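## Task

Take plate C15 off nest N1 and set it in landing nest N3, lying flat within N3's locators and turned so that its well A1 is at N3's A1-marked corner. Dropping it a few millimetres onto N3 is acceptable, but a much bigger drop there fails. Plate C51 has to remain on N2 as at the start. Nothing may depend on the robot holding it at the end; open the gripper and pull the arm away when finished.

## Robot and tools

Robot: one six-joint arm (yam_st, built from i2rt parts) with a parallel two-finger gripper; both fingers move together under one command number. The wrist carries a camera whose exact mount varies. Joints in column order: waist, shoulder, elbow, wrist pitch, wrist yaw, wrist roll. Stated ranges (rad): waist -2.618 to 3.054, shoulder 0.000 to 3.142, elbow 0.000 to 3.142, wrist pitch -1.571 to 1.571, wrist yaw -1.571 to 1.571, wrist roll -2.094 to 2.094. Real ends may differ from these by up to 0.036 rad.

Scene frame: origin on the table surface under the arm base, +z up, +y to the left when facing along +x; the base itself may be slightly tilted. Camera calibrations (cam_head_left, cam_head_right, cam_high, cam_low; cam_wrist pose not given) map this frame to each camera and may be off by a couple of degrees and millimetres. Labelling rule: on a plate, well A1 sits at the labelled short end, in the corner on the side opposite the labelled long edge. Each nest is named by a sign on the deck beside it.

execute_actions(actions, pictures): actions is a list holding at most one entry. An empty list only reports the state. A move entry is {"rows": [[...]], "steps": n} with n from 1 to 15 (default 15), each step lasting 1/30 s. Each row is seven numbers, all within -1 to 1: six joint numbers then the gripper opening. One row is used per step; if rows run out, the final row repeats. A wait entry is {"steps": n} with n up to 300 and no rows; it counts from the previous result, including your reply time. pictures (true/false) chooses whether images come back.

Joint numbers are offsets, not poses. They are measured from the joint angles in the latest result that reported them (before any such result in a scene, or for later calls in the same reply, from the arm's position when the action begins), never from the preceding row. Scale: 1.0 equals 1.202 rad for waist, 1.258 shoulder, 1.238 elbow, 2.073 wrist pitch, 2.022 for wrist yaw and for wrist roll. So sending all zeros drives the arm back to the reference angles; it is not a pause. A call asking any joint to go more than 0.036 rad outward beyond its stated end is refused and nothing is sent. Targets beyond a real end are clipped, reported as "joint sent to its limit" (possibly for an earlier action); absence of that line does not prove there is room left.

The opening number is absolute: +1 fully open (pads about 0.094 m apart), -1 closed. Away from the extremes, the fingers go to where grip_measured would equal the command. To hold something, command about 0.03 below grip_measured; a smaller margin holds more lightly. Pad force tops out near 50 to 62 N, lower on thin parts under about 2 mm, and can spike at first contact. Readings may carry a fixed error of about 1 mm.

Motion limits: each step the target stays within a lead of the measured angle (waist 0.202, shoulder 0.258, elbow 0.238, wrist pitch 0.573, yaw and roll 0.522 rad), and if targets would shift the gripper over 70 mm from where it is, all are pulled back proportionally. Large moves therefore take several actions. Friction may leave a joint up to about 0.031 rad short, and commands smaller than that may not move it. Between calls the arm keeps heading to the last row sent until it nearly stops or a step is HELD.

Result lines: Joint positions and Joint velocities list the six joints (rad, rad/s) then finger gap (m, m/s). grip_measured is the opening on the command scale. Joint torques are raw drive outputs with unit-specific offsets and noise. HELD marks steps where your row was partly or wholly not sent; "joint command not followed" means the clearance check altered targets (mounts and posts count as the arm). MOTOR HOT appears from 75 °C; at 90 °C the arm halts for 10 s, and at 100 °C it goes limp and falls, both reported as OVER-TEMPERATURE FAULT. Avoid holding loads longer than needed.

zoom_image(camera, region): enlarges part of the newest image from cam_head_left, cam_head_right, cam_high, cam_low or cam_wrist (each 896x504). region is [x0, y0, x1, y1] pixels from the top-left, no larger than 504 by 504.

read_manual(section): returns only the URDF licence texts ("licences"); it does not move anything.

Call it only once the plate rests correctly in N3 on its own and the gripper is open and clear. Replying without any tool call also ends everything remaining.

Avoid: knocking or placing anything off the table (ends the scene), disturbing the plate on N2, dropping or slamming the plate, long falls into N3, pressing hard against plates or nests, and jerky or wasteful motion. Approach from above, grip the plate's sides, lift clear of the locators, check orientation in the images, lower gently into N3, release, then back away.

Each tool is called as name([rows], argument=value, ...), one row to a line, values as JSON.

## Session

execute_actions(actions=[])

Scene clock: 0.00 s of 6000.00 s.
grip_measured=+1.000
Joint positions: [-1.158  1.792  1.461 -1.282  0.425  1.222  0.094]
Joint velocities: [ 0.012  0.002  0.007 -0.066  0.037  0.022  0.   ]
Joint torques (N m, as the arm reports them, + toward a larger angle): no reading
Motor temperatures (°C, as the motors report them): [26 31 23 26 24 24]

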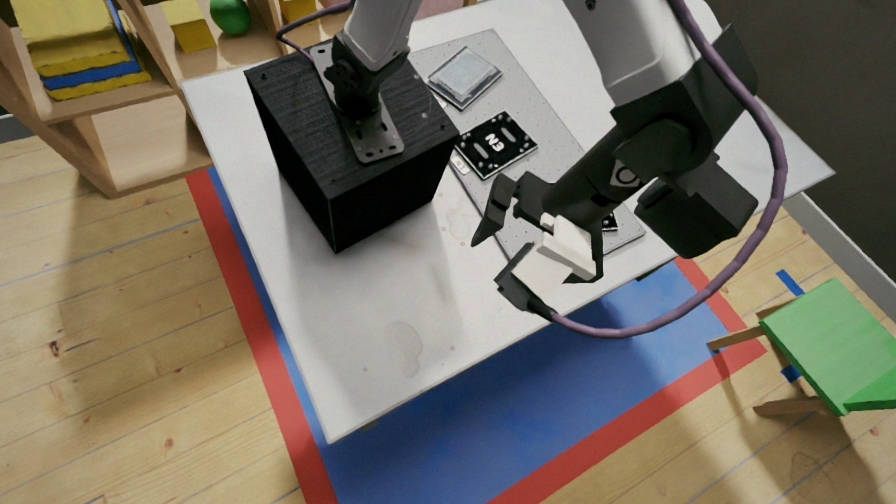

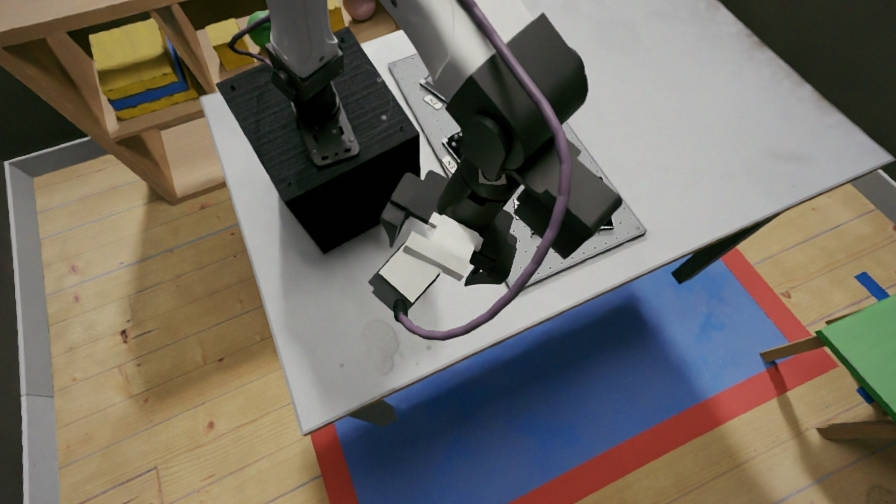

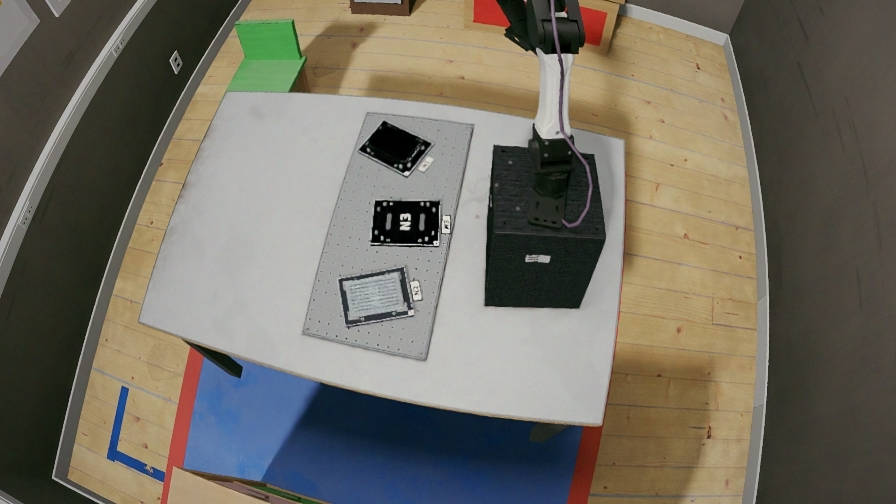

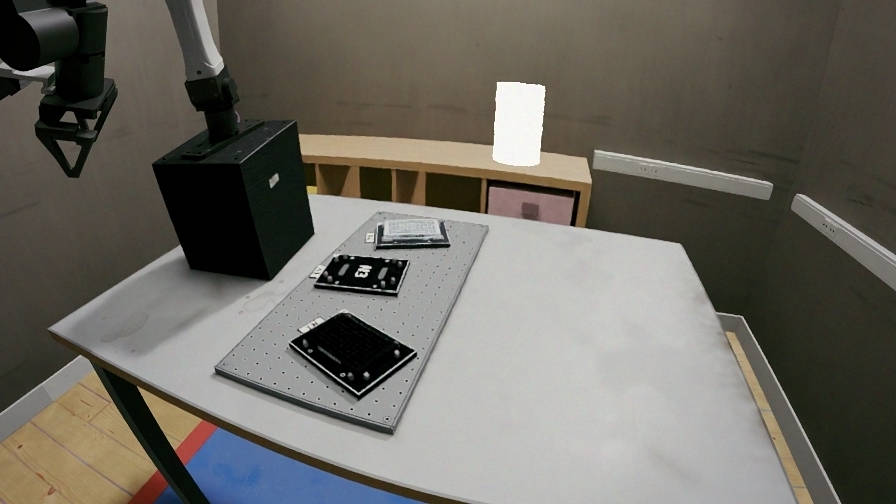

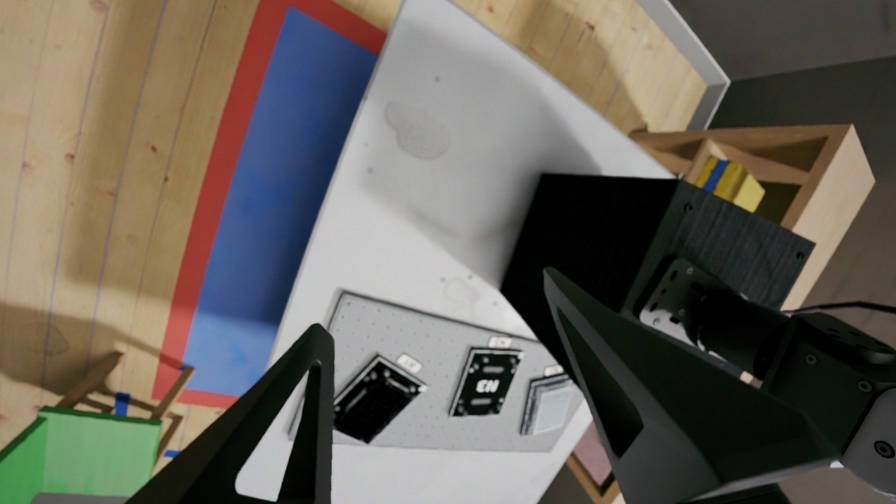

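execute_actions([
  {"rows":[[0.2,0.05,0,0.1,-0.05,-0.25,1],[0.2,0.05,0,0.1,-0.05,-0.25,1],[0.2,0.05,0,0.1,-0.05,-0.25,1],[0.35,0.2,0,0.2,-0.1,-0.5,1],[0.35,0.2,0,0.2,-0.1,-0.5,1],[0.35,0.2,0,0.2,-0.1,-0.5,1],[0.55,0.45,-0.03,0.36,-0.14,-0.73,1]],"steps":15},
], pictures=false)

zoom_image(camera="cam_high", region=[320,100,480,260])

execute_actions([
  {"steps":25},
])

Scene clock: 3.67 s of 6000.00 s.
grip_measured=+1.000
Joint positions: [-0.628  2.207  1.463 -0.767  0.242  0.458  0.094]
Joint velocities: [ 0.96   1.106 -0.012  1.033 -0.418 -1.692  0.   ]
Joint torques (N m, as the arm reports them, + toward a larger angle): [  1.51 -11.54   3.84   0.22  -0.05  -0.09]
Motor temperatures (°C, as the motors report them): [26 32 23 26 24 24]
Steps of this call (steps 1 to 90: nothing new was sent; then 0.17 s passed at rest; steps 91 to 105: all 15 steps of this action). Readings (joint positions):
91: [-1.142 1.794 1.461 -1.270 0.422 1.162]
92: [-1.107 1.798 1.461 -1.243 0.415 1.095]
94: [-1.009 1.822 1.462 -1.184 0.389 0.984]
98: [-0.855 1.941 1.463 -1.029 0.326 0.793]
105: the state above

Region (320, 100, 480, 260) of cam_high's 896x504 image, scaled by 3.150, with more detail than that image has.

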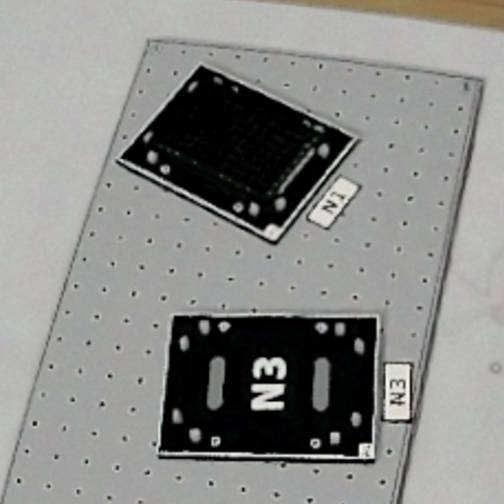

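Scene clock: 4.50 s of 6000.00 s.
grip_measured=+1.000
Joint positions: [-0.495  2.375  1.422 -0.547  0.15  -0.241  0.094]
Joint velocities: [-0.002  0.017 -0.017  0.022 -0.037 -0.095  0.   ]
Joint torques (N m, as the arm reports them, + toward a larger angle): [  0.75 -13.93   5.     0.56  -0.15  -0.19]
Motor temperatures (°C, as the motors report them): [26 33 23 26 24 24]
Steps of this call (steps 1 to 25: the robot went on to your last target). Readings (joint positions):
1: [-0.593 2.246 1.461 -0.732 0.229 0.385]
2: [-0.559 2.283 1.456 -0.692 0.214 0.289]
4: [-0.503 2.342 1.444 -0.631 0.185 0.100]
8: [-0.474 2.375 1.422 -0.594 0.153 -0.107]
25: the state above

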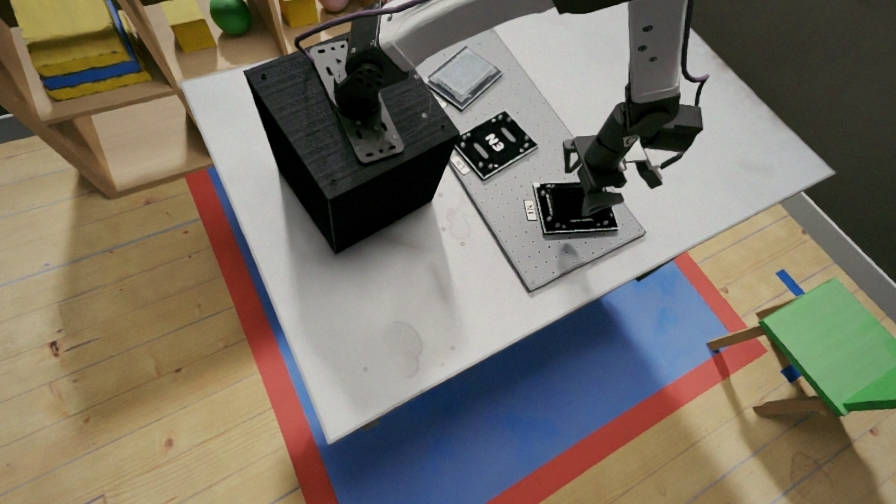

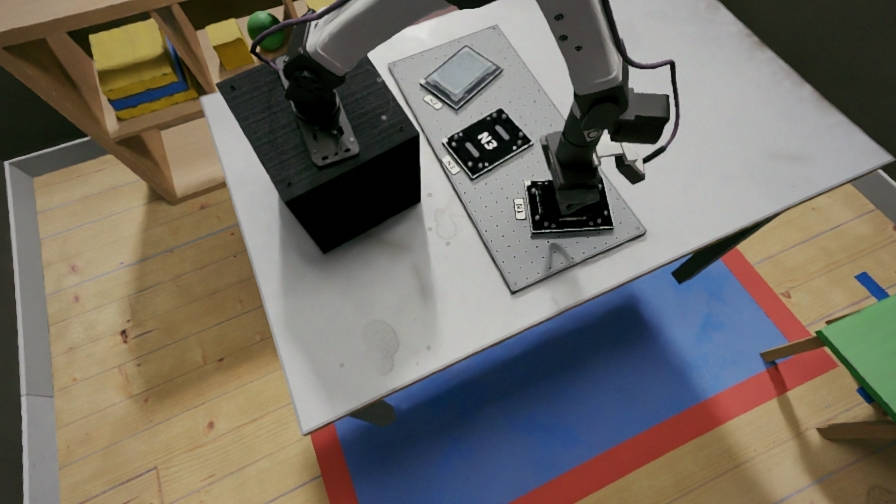

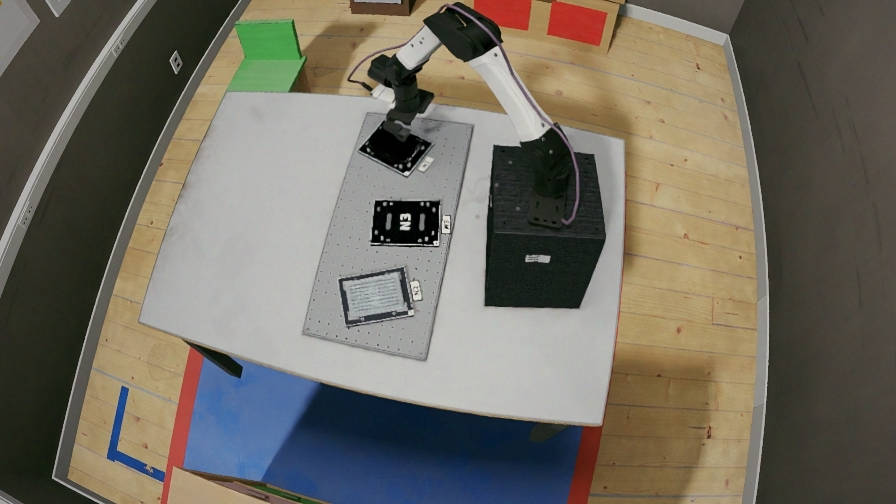

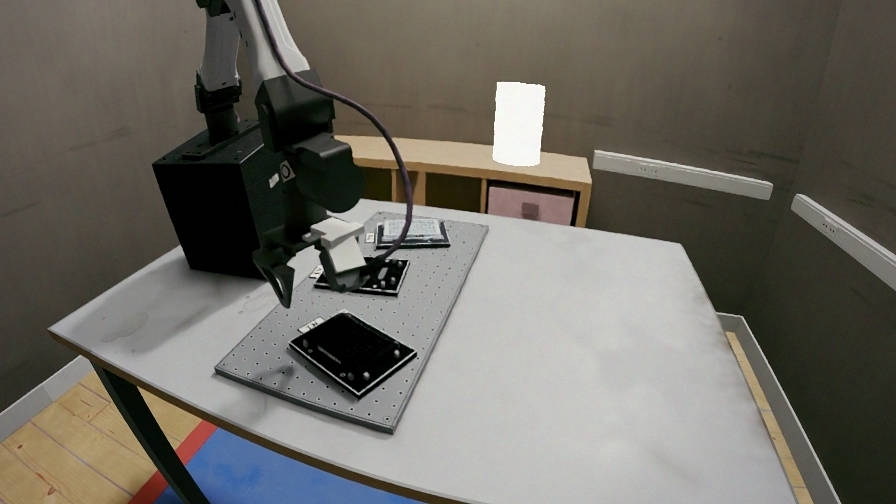

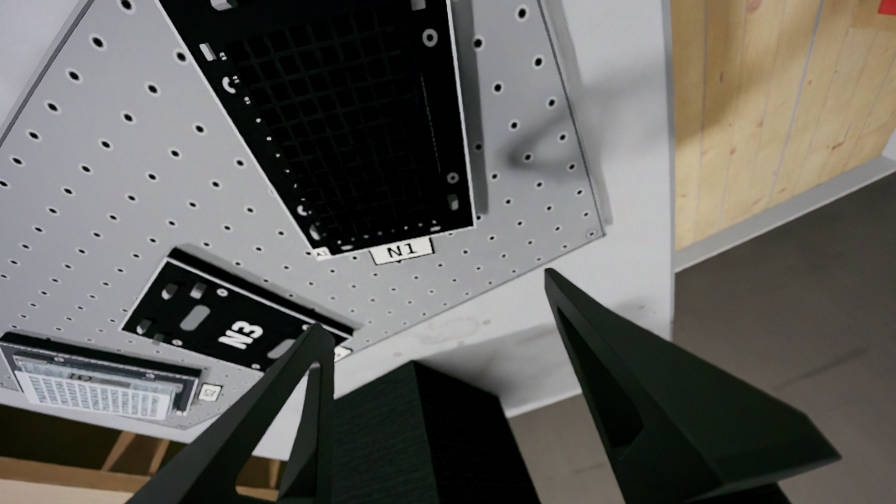

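execute_actions([
  {"rows":[[0.015,0.05,0.12,-0.03,0,0.01,1],[0.015,0.05,0.12,-0.03,0,0.01,1],[0.015,0.05,0.12,-0.03,0,0.01,1],[0.03,0.115,0.234,-0.055,0,0.02,1]],"steps":15},
])

Scene clock: 8.57 s of 6000.00 s.
grip_measured=+1.000
Joint positions: [-0.46   2.497  1.699 -0.646  0.15  -0.213  0.094]
Joint velocities: [ 0.012 -0.007  0.002 -0.051 -0.037 -0.007  0.   ]
Joint torques (N m, as the arm reports them, + toward a larger angle): [  1.23 -12.24   6.49   0.5   -0.07   0.  ]
Motor temperatures (°C, as the motors report them): [26 35 23 26 24 24]
Steps of this call (steps 1 to 30: the robot went on to your last target; steps 31 to 90: nothing new was sent; then 0.57 s passed at rest; steps 91 to 105: all 15 steps of this action). Readings (joint positions):
91: [-0.494 2.385 1.448 -0.573 0.149 -0.241]
92: [-0.493 2.404 1.486 -0.588 0.149 -0.239]
94: [-0.486 2.439 1.568 -0.614 0.150 -0.233]
98: [-0.467 2.497 1.695 -0.619 0.150 -0.220]
105: the state above

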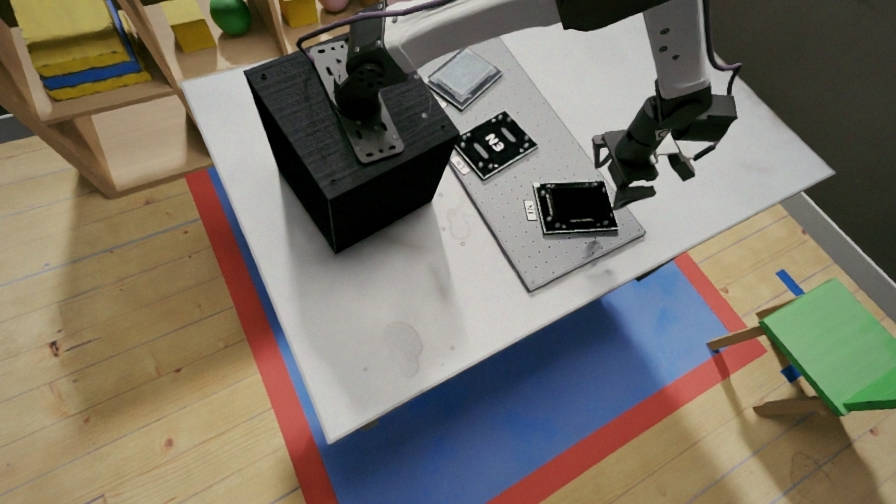

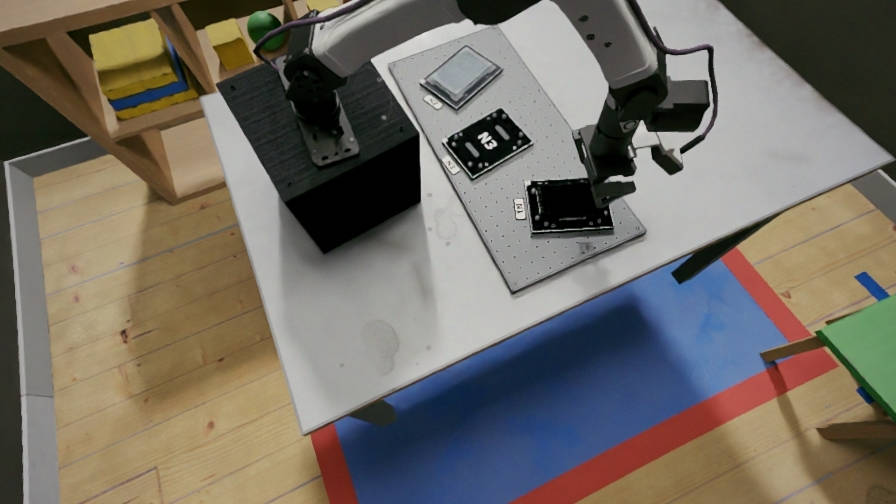

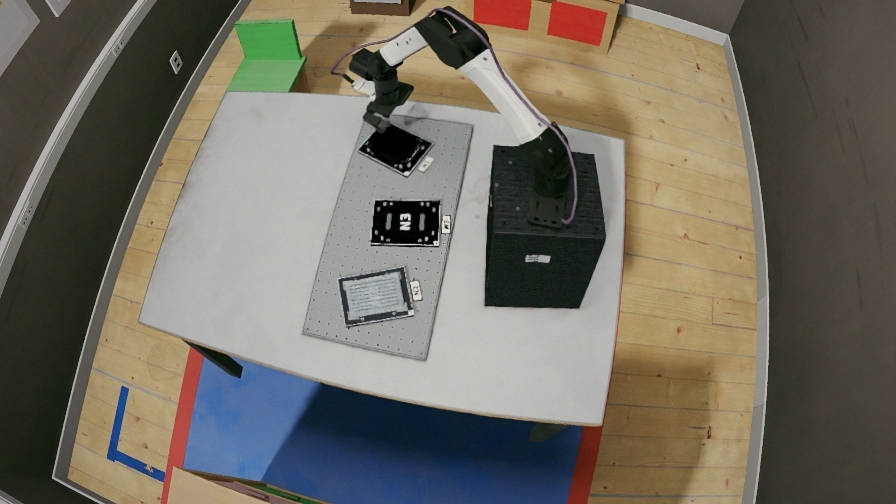

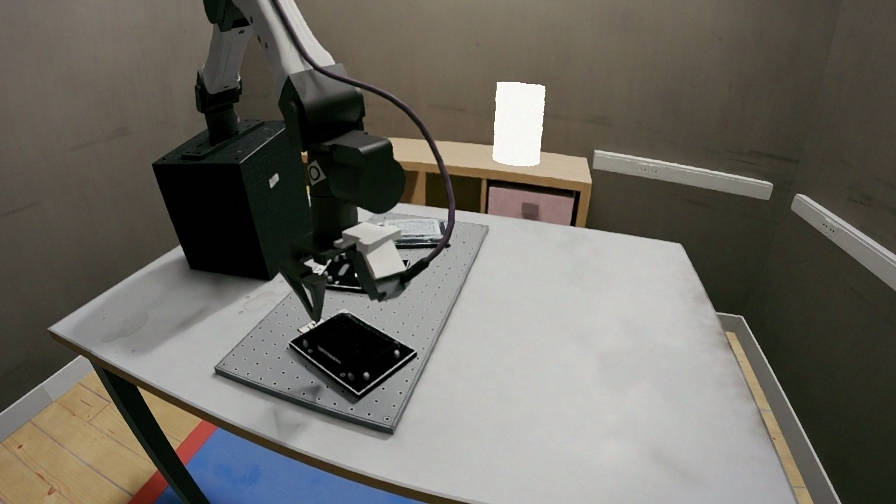

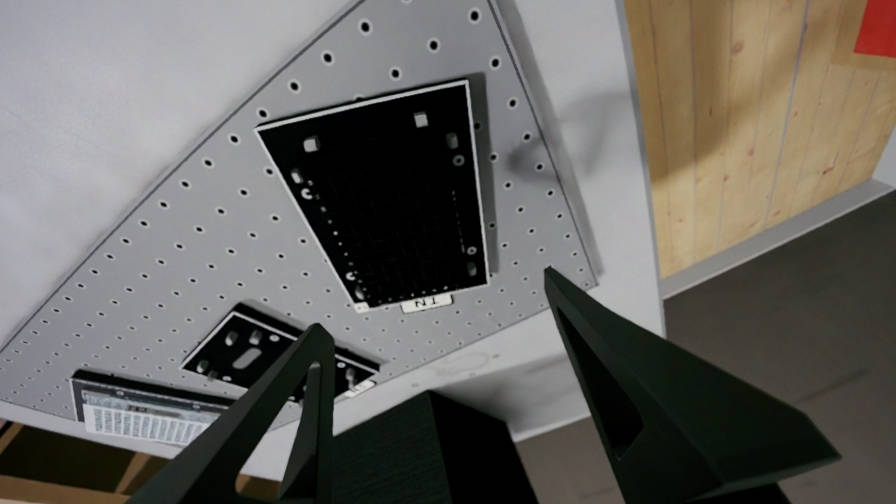

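execute_actions([
  {"rows":[[-0.005,0.04,0,0.02,0,0,1],[-0.01,0.08,0.005,0.04,0,0,1],[-0.016,0.118,0.01,0.058,0,0,1]],"steps":15},
])

Scene clock: 10.00 s of 6000.00 s.
grip_measured=+1.000
Joint positions: [-0.476  2.66   1.711 -0.543  0.15  -0.211  0.094]
Joint velocities: [-0.022 -0.012 -0.007 -0.007  0.051  0.007  0.   ]
Joint torques (N m, as the arm reports them, + toward a larger angle): [  0.83 -15.29   4.93   0.62  -0.03  -0.12]
Motor temperatures (°C, as the motors report them): [26 36 24 26 24 24]
Steps of this call (steps 1 to 15: the robot went on to your last target; steps 16 to 28: nothing new was sent; steps 29 to 43: all 15 steps of this action). Readings (joint positions):
29: [-0.460 2.499 1.699 -0.650 0.150 -0.211]
30: [-0.461 2.509 1.700 -0.635 0.150 -0.211]
32: [-0.464 2.553 1.710 -0.589 0.150 -0.211]
36: [-0.474 2.641 1.711 -0.557 0.150 -0.211]
43: the state above

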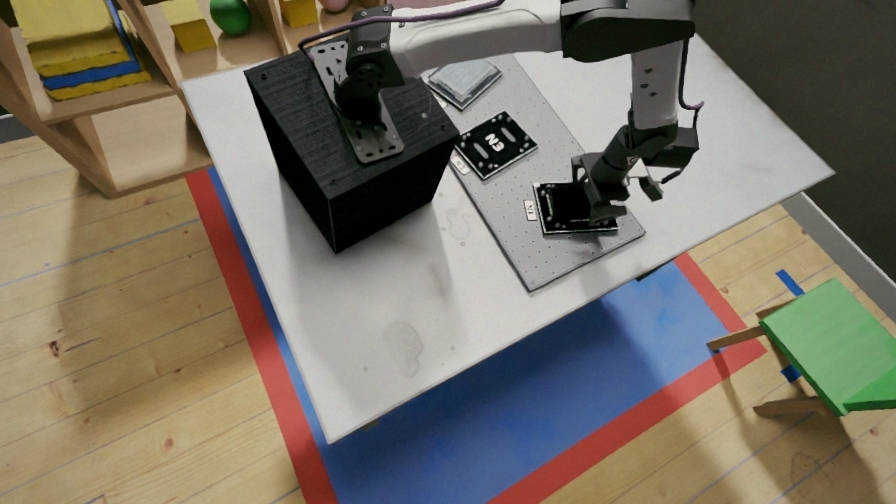

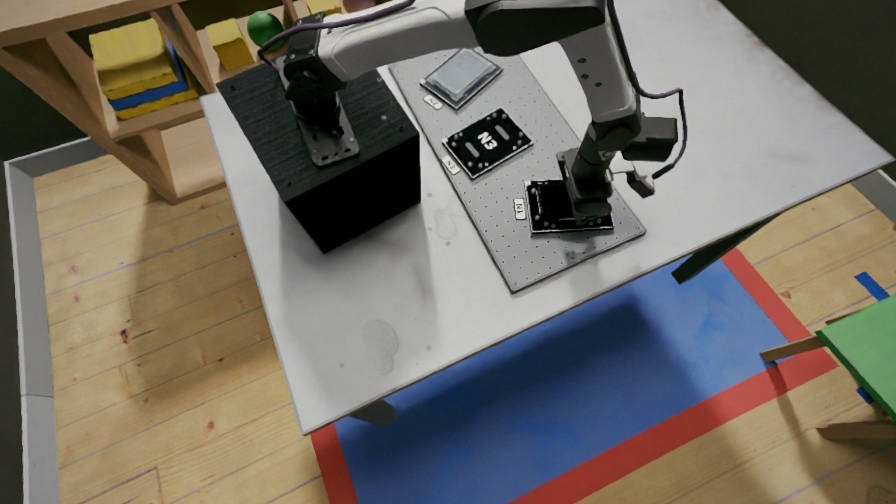

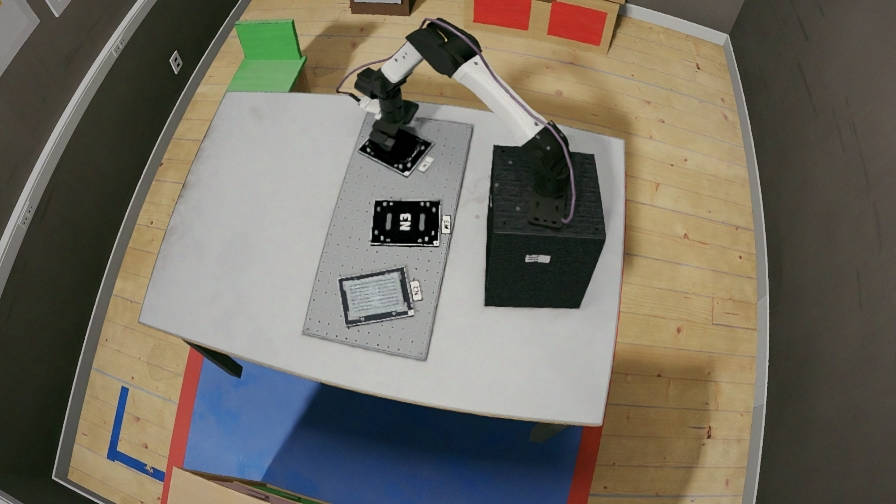

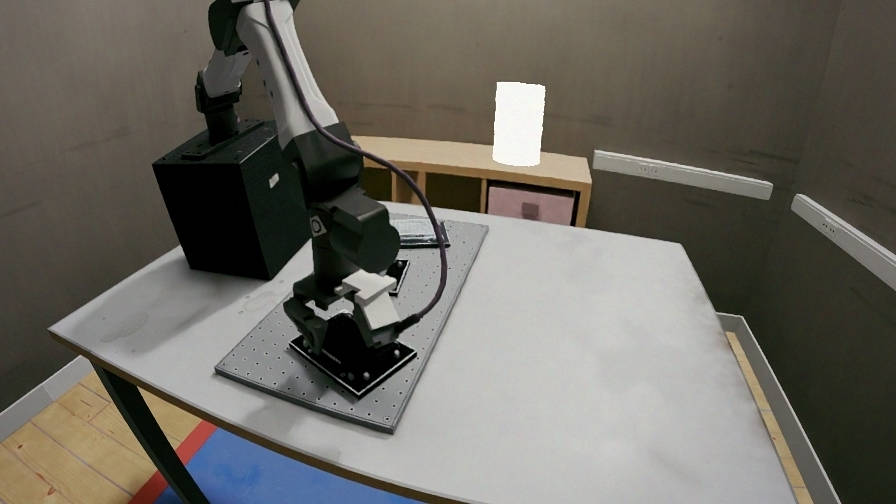

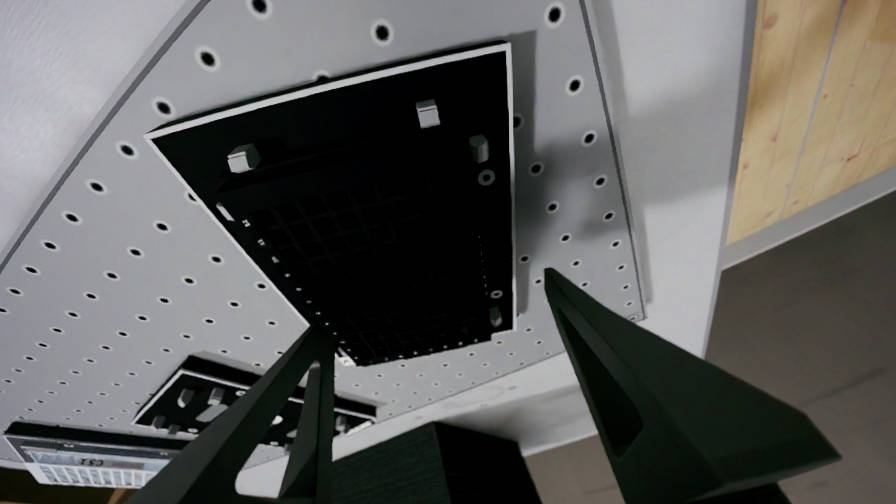

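execute_actions([
  {"rows":[[0.018,0,0,0,0,-0.015,1],[0.018,0,0,0,0,-0.015,1],[0.018,0,0,0,0,-0.015,1],[0.018,0.025,0.015,0.01,0,-0.015,1],[0.018,0.04,0.025,0.015,0,-0.015,1]],"steps":15},
])

Scene clock: 12.43 s of 6000.00 s.
grip_measured=+1.000
Joint positions: [-0.459  2.697  1.725 -0.522  0.15  -0.23   0.094]
Joint velocities: [-0.027  0.002  0.002 -0.022 -0.037 -0.066  0.   ]
Joint torques (N m, as the arm reports them, + toward a larger angle): [  1.66 -13.2    6.2    0.54  -0.07  -0.23]
Motor temperatures (°C, as the motors report them): [26 38 24 26 24 24]
Steps of this call (steps 1 to 15: the robot went on to your last target; steps 16 to 58: nothing new was sent; steps 59 to 73: all 15 steps of this action). Readings (joint positions):
59: [-0.475 2.660 1.711 -0.536 0.150 -0.214]
60: [-0.473 2.660 1.711 -0.536 0.150 -0.217]
62: [-0.467 2.661 1.711 -0.536 0.150 -0.222]
66: [-0.459 2.684 1.725 -0.524 0.150 -0.227]
73: the state above

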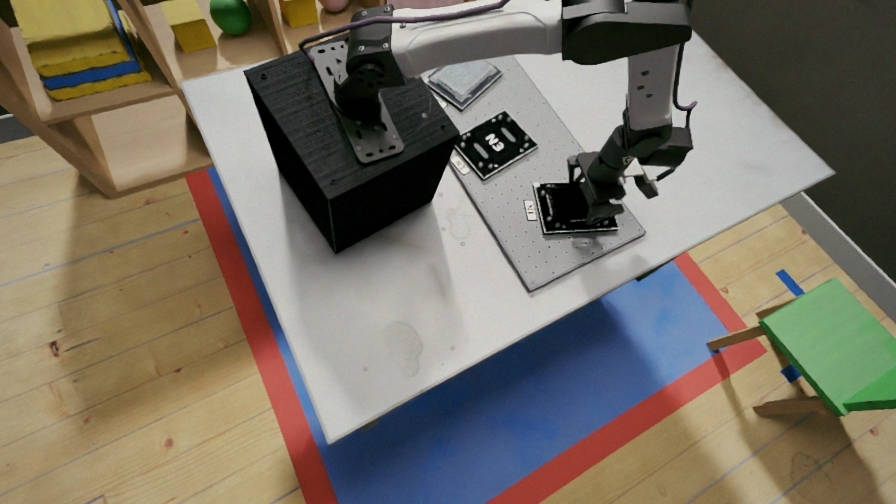

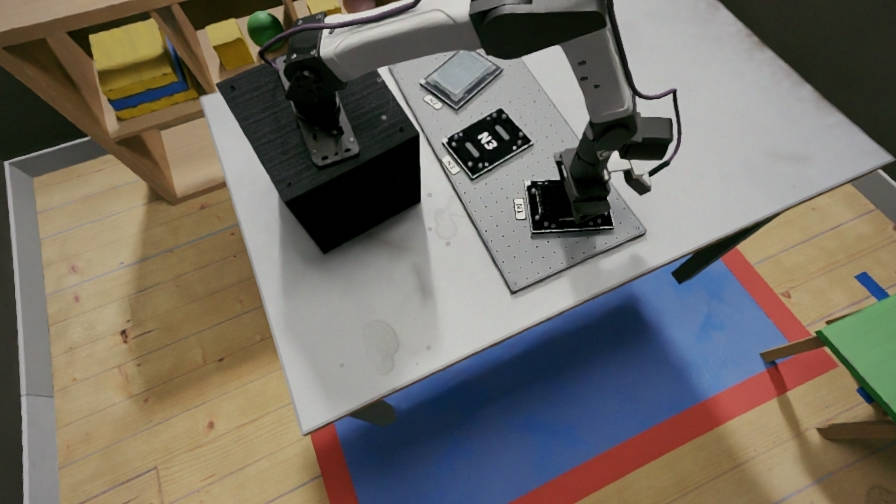

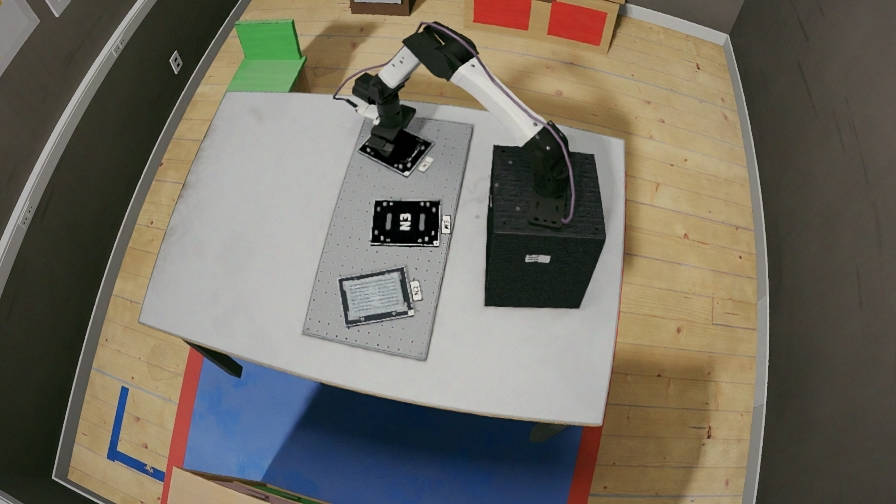

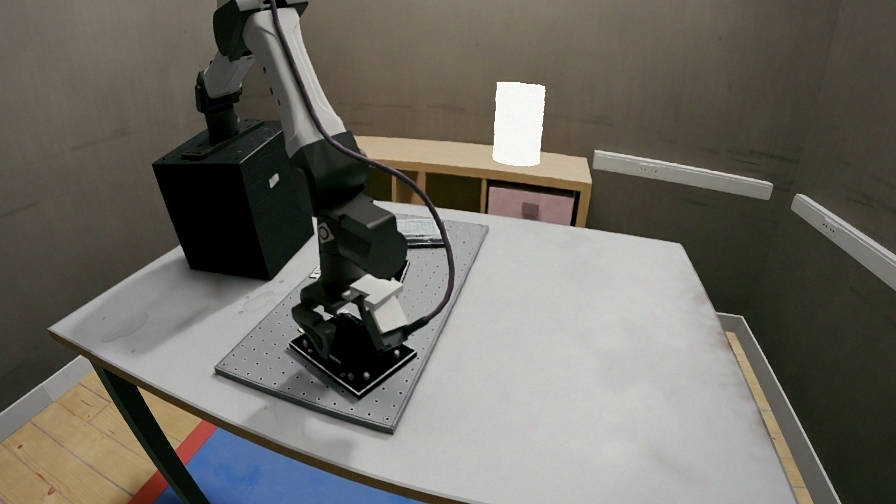

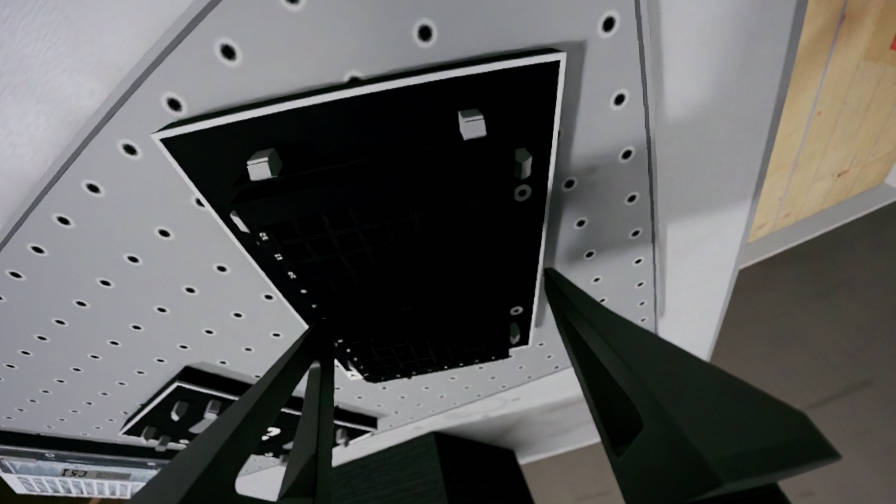

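execute_actions([
  {"rows":[[0.012,0,0,0,0,-0.008,1],[0.012,0,0,0,0,-0.008,1],[0.012,0,0,0,0,-0.008,1],[0.012,0,0,0,0,-0.008,1],[0.012,0.02,0.01,0.01,0,-0.008,1],[0.012,0.032,0.018,0.015,0,-0.008,1]],"steps":15},
])

Scene clock: 14.40 s of 6000.00 s.
grip_measured=+1.000
Joint positions: [-0.451  2.723  1.731 -0.504  0.15  -0.236  0.094]
Joint velocities: [ 0.007  0.012  0.012 -0.022 -0.007 -0.022  0.   ]
Joint torques (N m, as the arm reports them, + toward a larger angle): [  1.64 -13.05   5.99   0.57  -0.07  -0.22]
Motor temperatures (°C, as the motors report them): [26 39 24 26 24 24]
Steps of this call (steps 1 to 15: the robot went on to your last target; steps 16 to 44: nothing new was sent; steps 45 to 59: all 15 steps of this action). Readings (joint positions):
45: [-0.458 2.697 1.725 -0.522 0.150 -0.232]
46: [-0.457 2.697 1.725 -0.522 0.150 -0.233]
48: [-0.455 2.697 1.725 -0.522 0.150 -0.234]
52: [-0.451 2.707 1.730 -0.509 0.150 -0.235]
59: the state above

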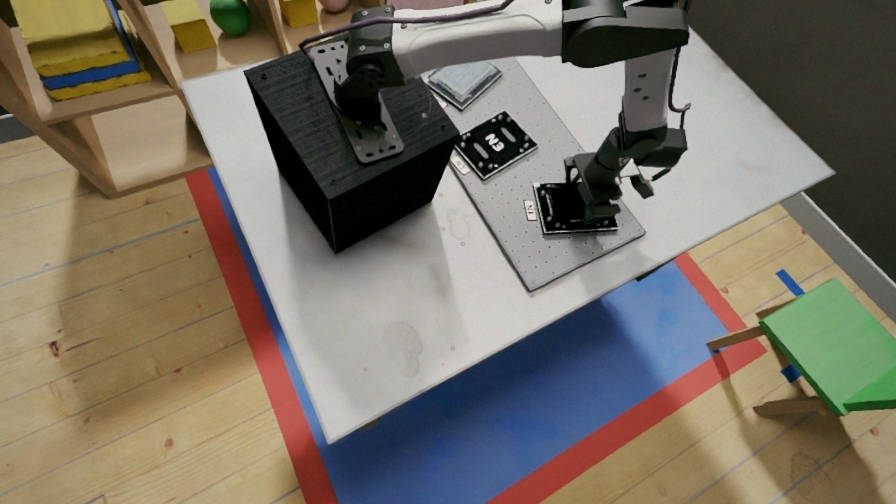

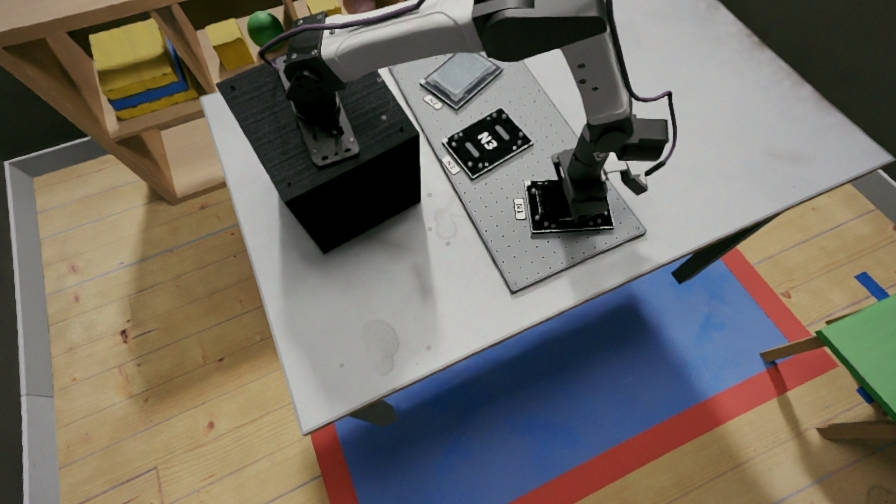

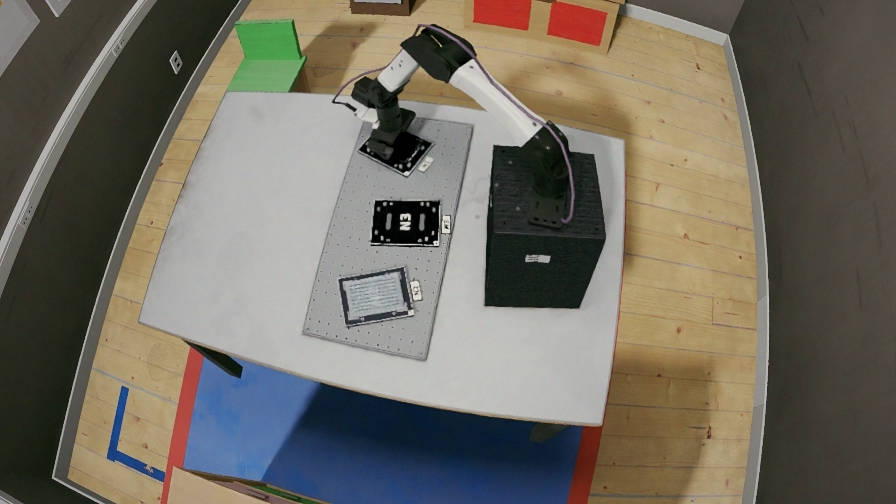

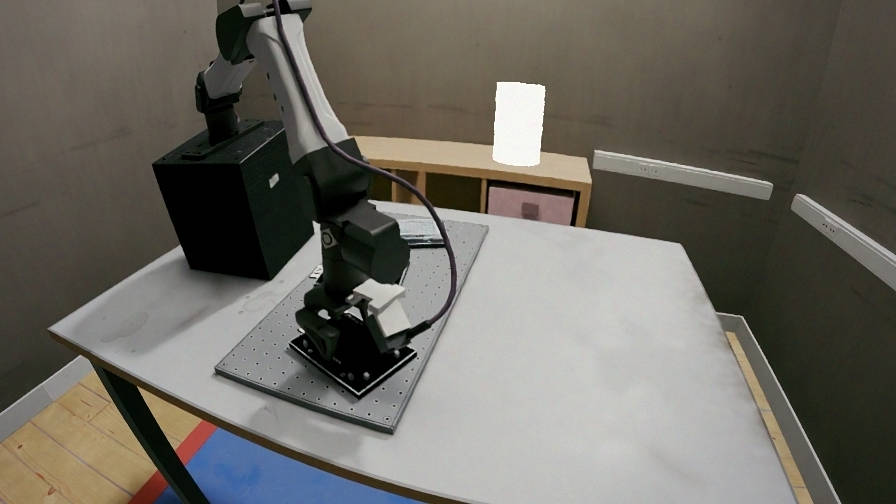

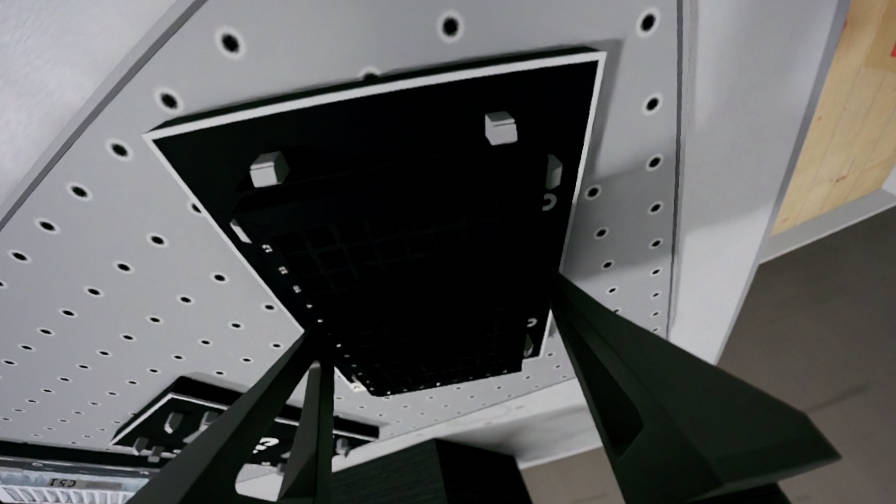

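execute_actions([
  {"rows":[[0,0.022,0.006,0.012,0,0,1],[0,0.022,0.006,0.012,0,0,1],[0,0.022,0.006,0.012,0,0,1],[0,0.022,0.006,0.012,0,0,1],[0,0.022,0.006,0.012,0,0,1],[0,0.022,0.006,0.012,0,0,0.9],[0,0.022,0.006,0.012,0,0,0.85],[0,0.022,0.006,0.012,0,0,0.82],[0,0.022,0.006,0.012,0,0,0.79],[0,0.022,0.006,0.012,0,0,0.77],[0,0.022,0.006,0.012,0,0,0.745]],"steps":15},
])

Scene clock: 15.87 s of 6000.00 s.
grip_measured=+0.759
Joint positions: [-0.45   2.725  1.731 -0.492  0.144 -0.236  0.083]
Joint velocities: [-0.007  0.002  0.007 -0.051  0.007  0.007 -0.   ]
Joint torques (N m, as the arm reports them, + toward a larger angle): [  1.06 -12.2    5.28   0.59  -0.01  -0.1 ]
Motor temperatures (°C, as the motors report them): [26 39 24 26 24 24]
Steps of this call (steps 1 to 15: the robot went on to your last target; steps 16 to 29: nothing new was sent; steps 30 to 44: all 15 steps of this action). Readings (joint positions):
30: [-0.451 2.723 1.731 -0.500 0.150 -0.236]
31: [-0.451 2.723 1.731 -0.498 0.150 -0.236]
33: [-0.451 2.723 1.731 -0.495 0.150 -0.236]
37: [-0.451 2.724 1.731 -0.492 0.144 -0.236]
44: the state above

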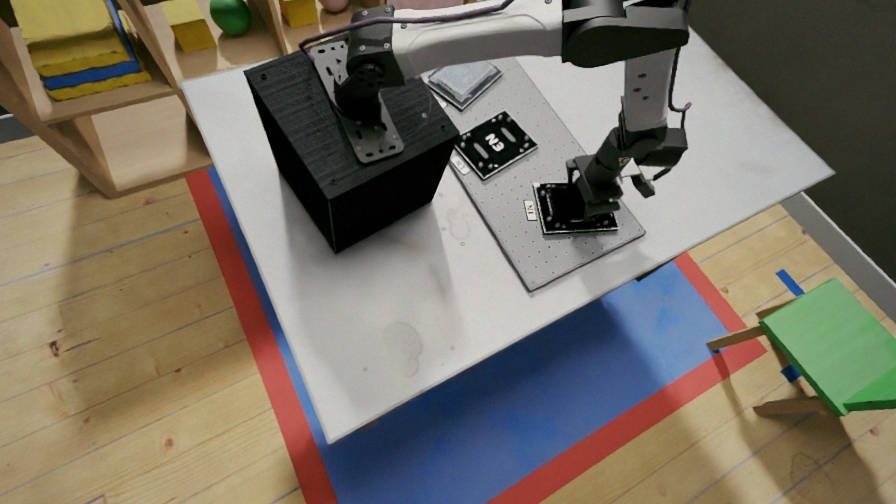

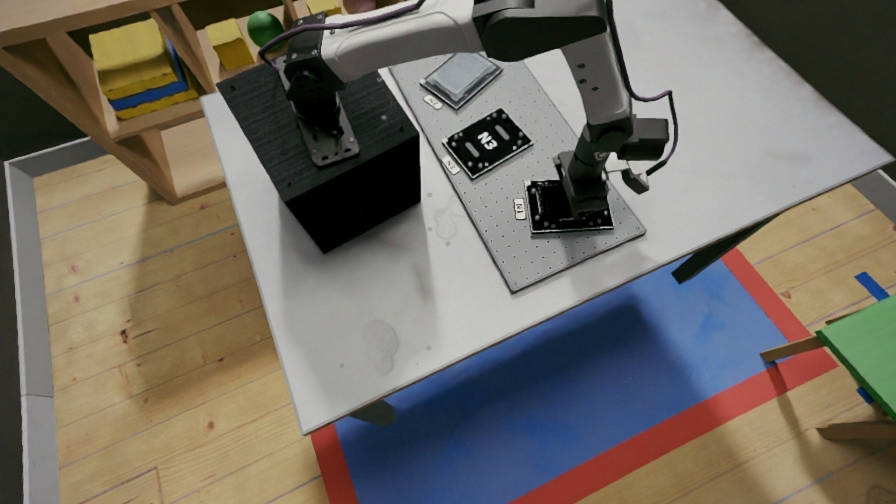

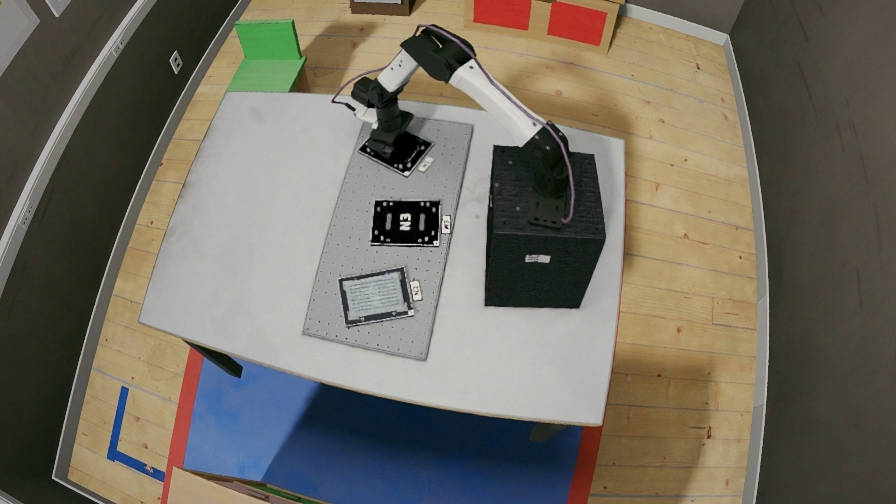

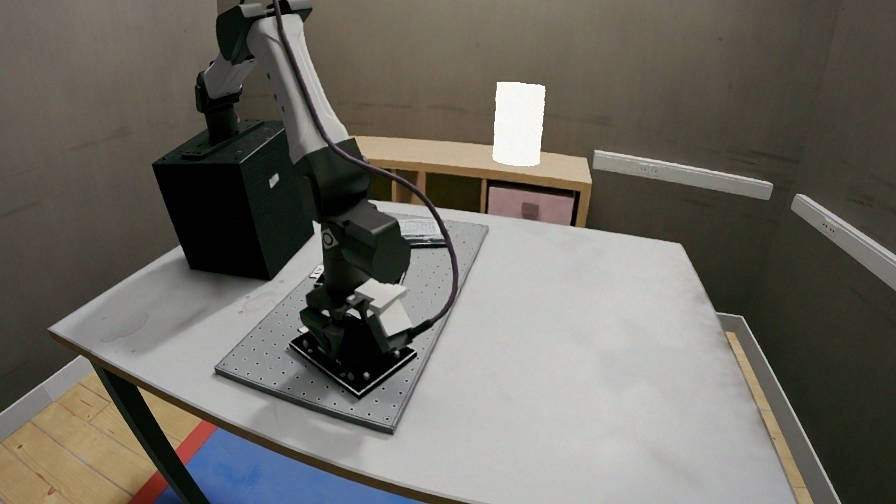

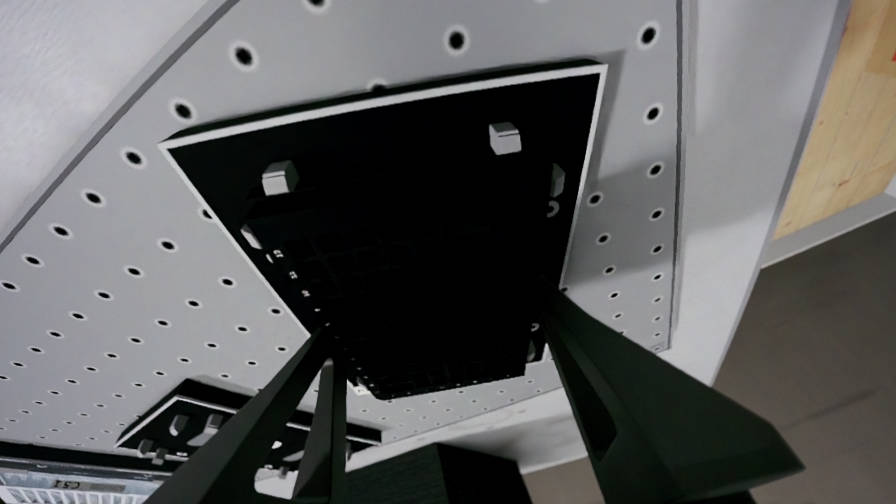

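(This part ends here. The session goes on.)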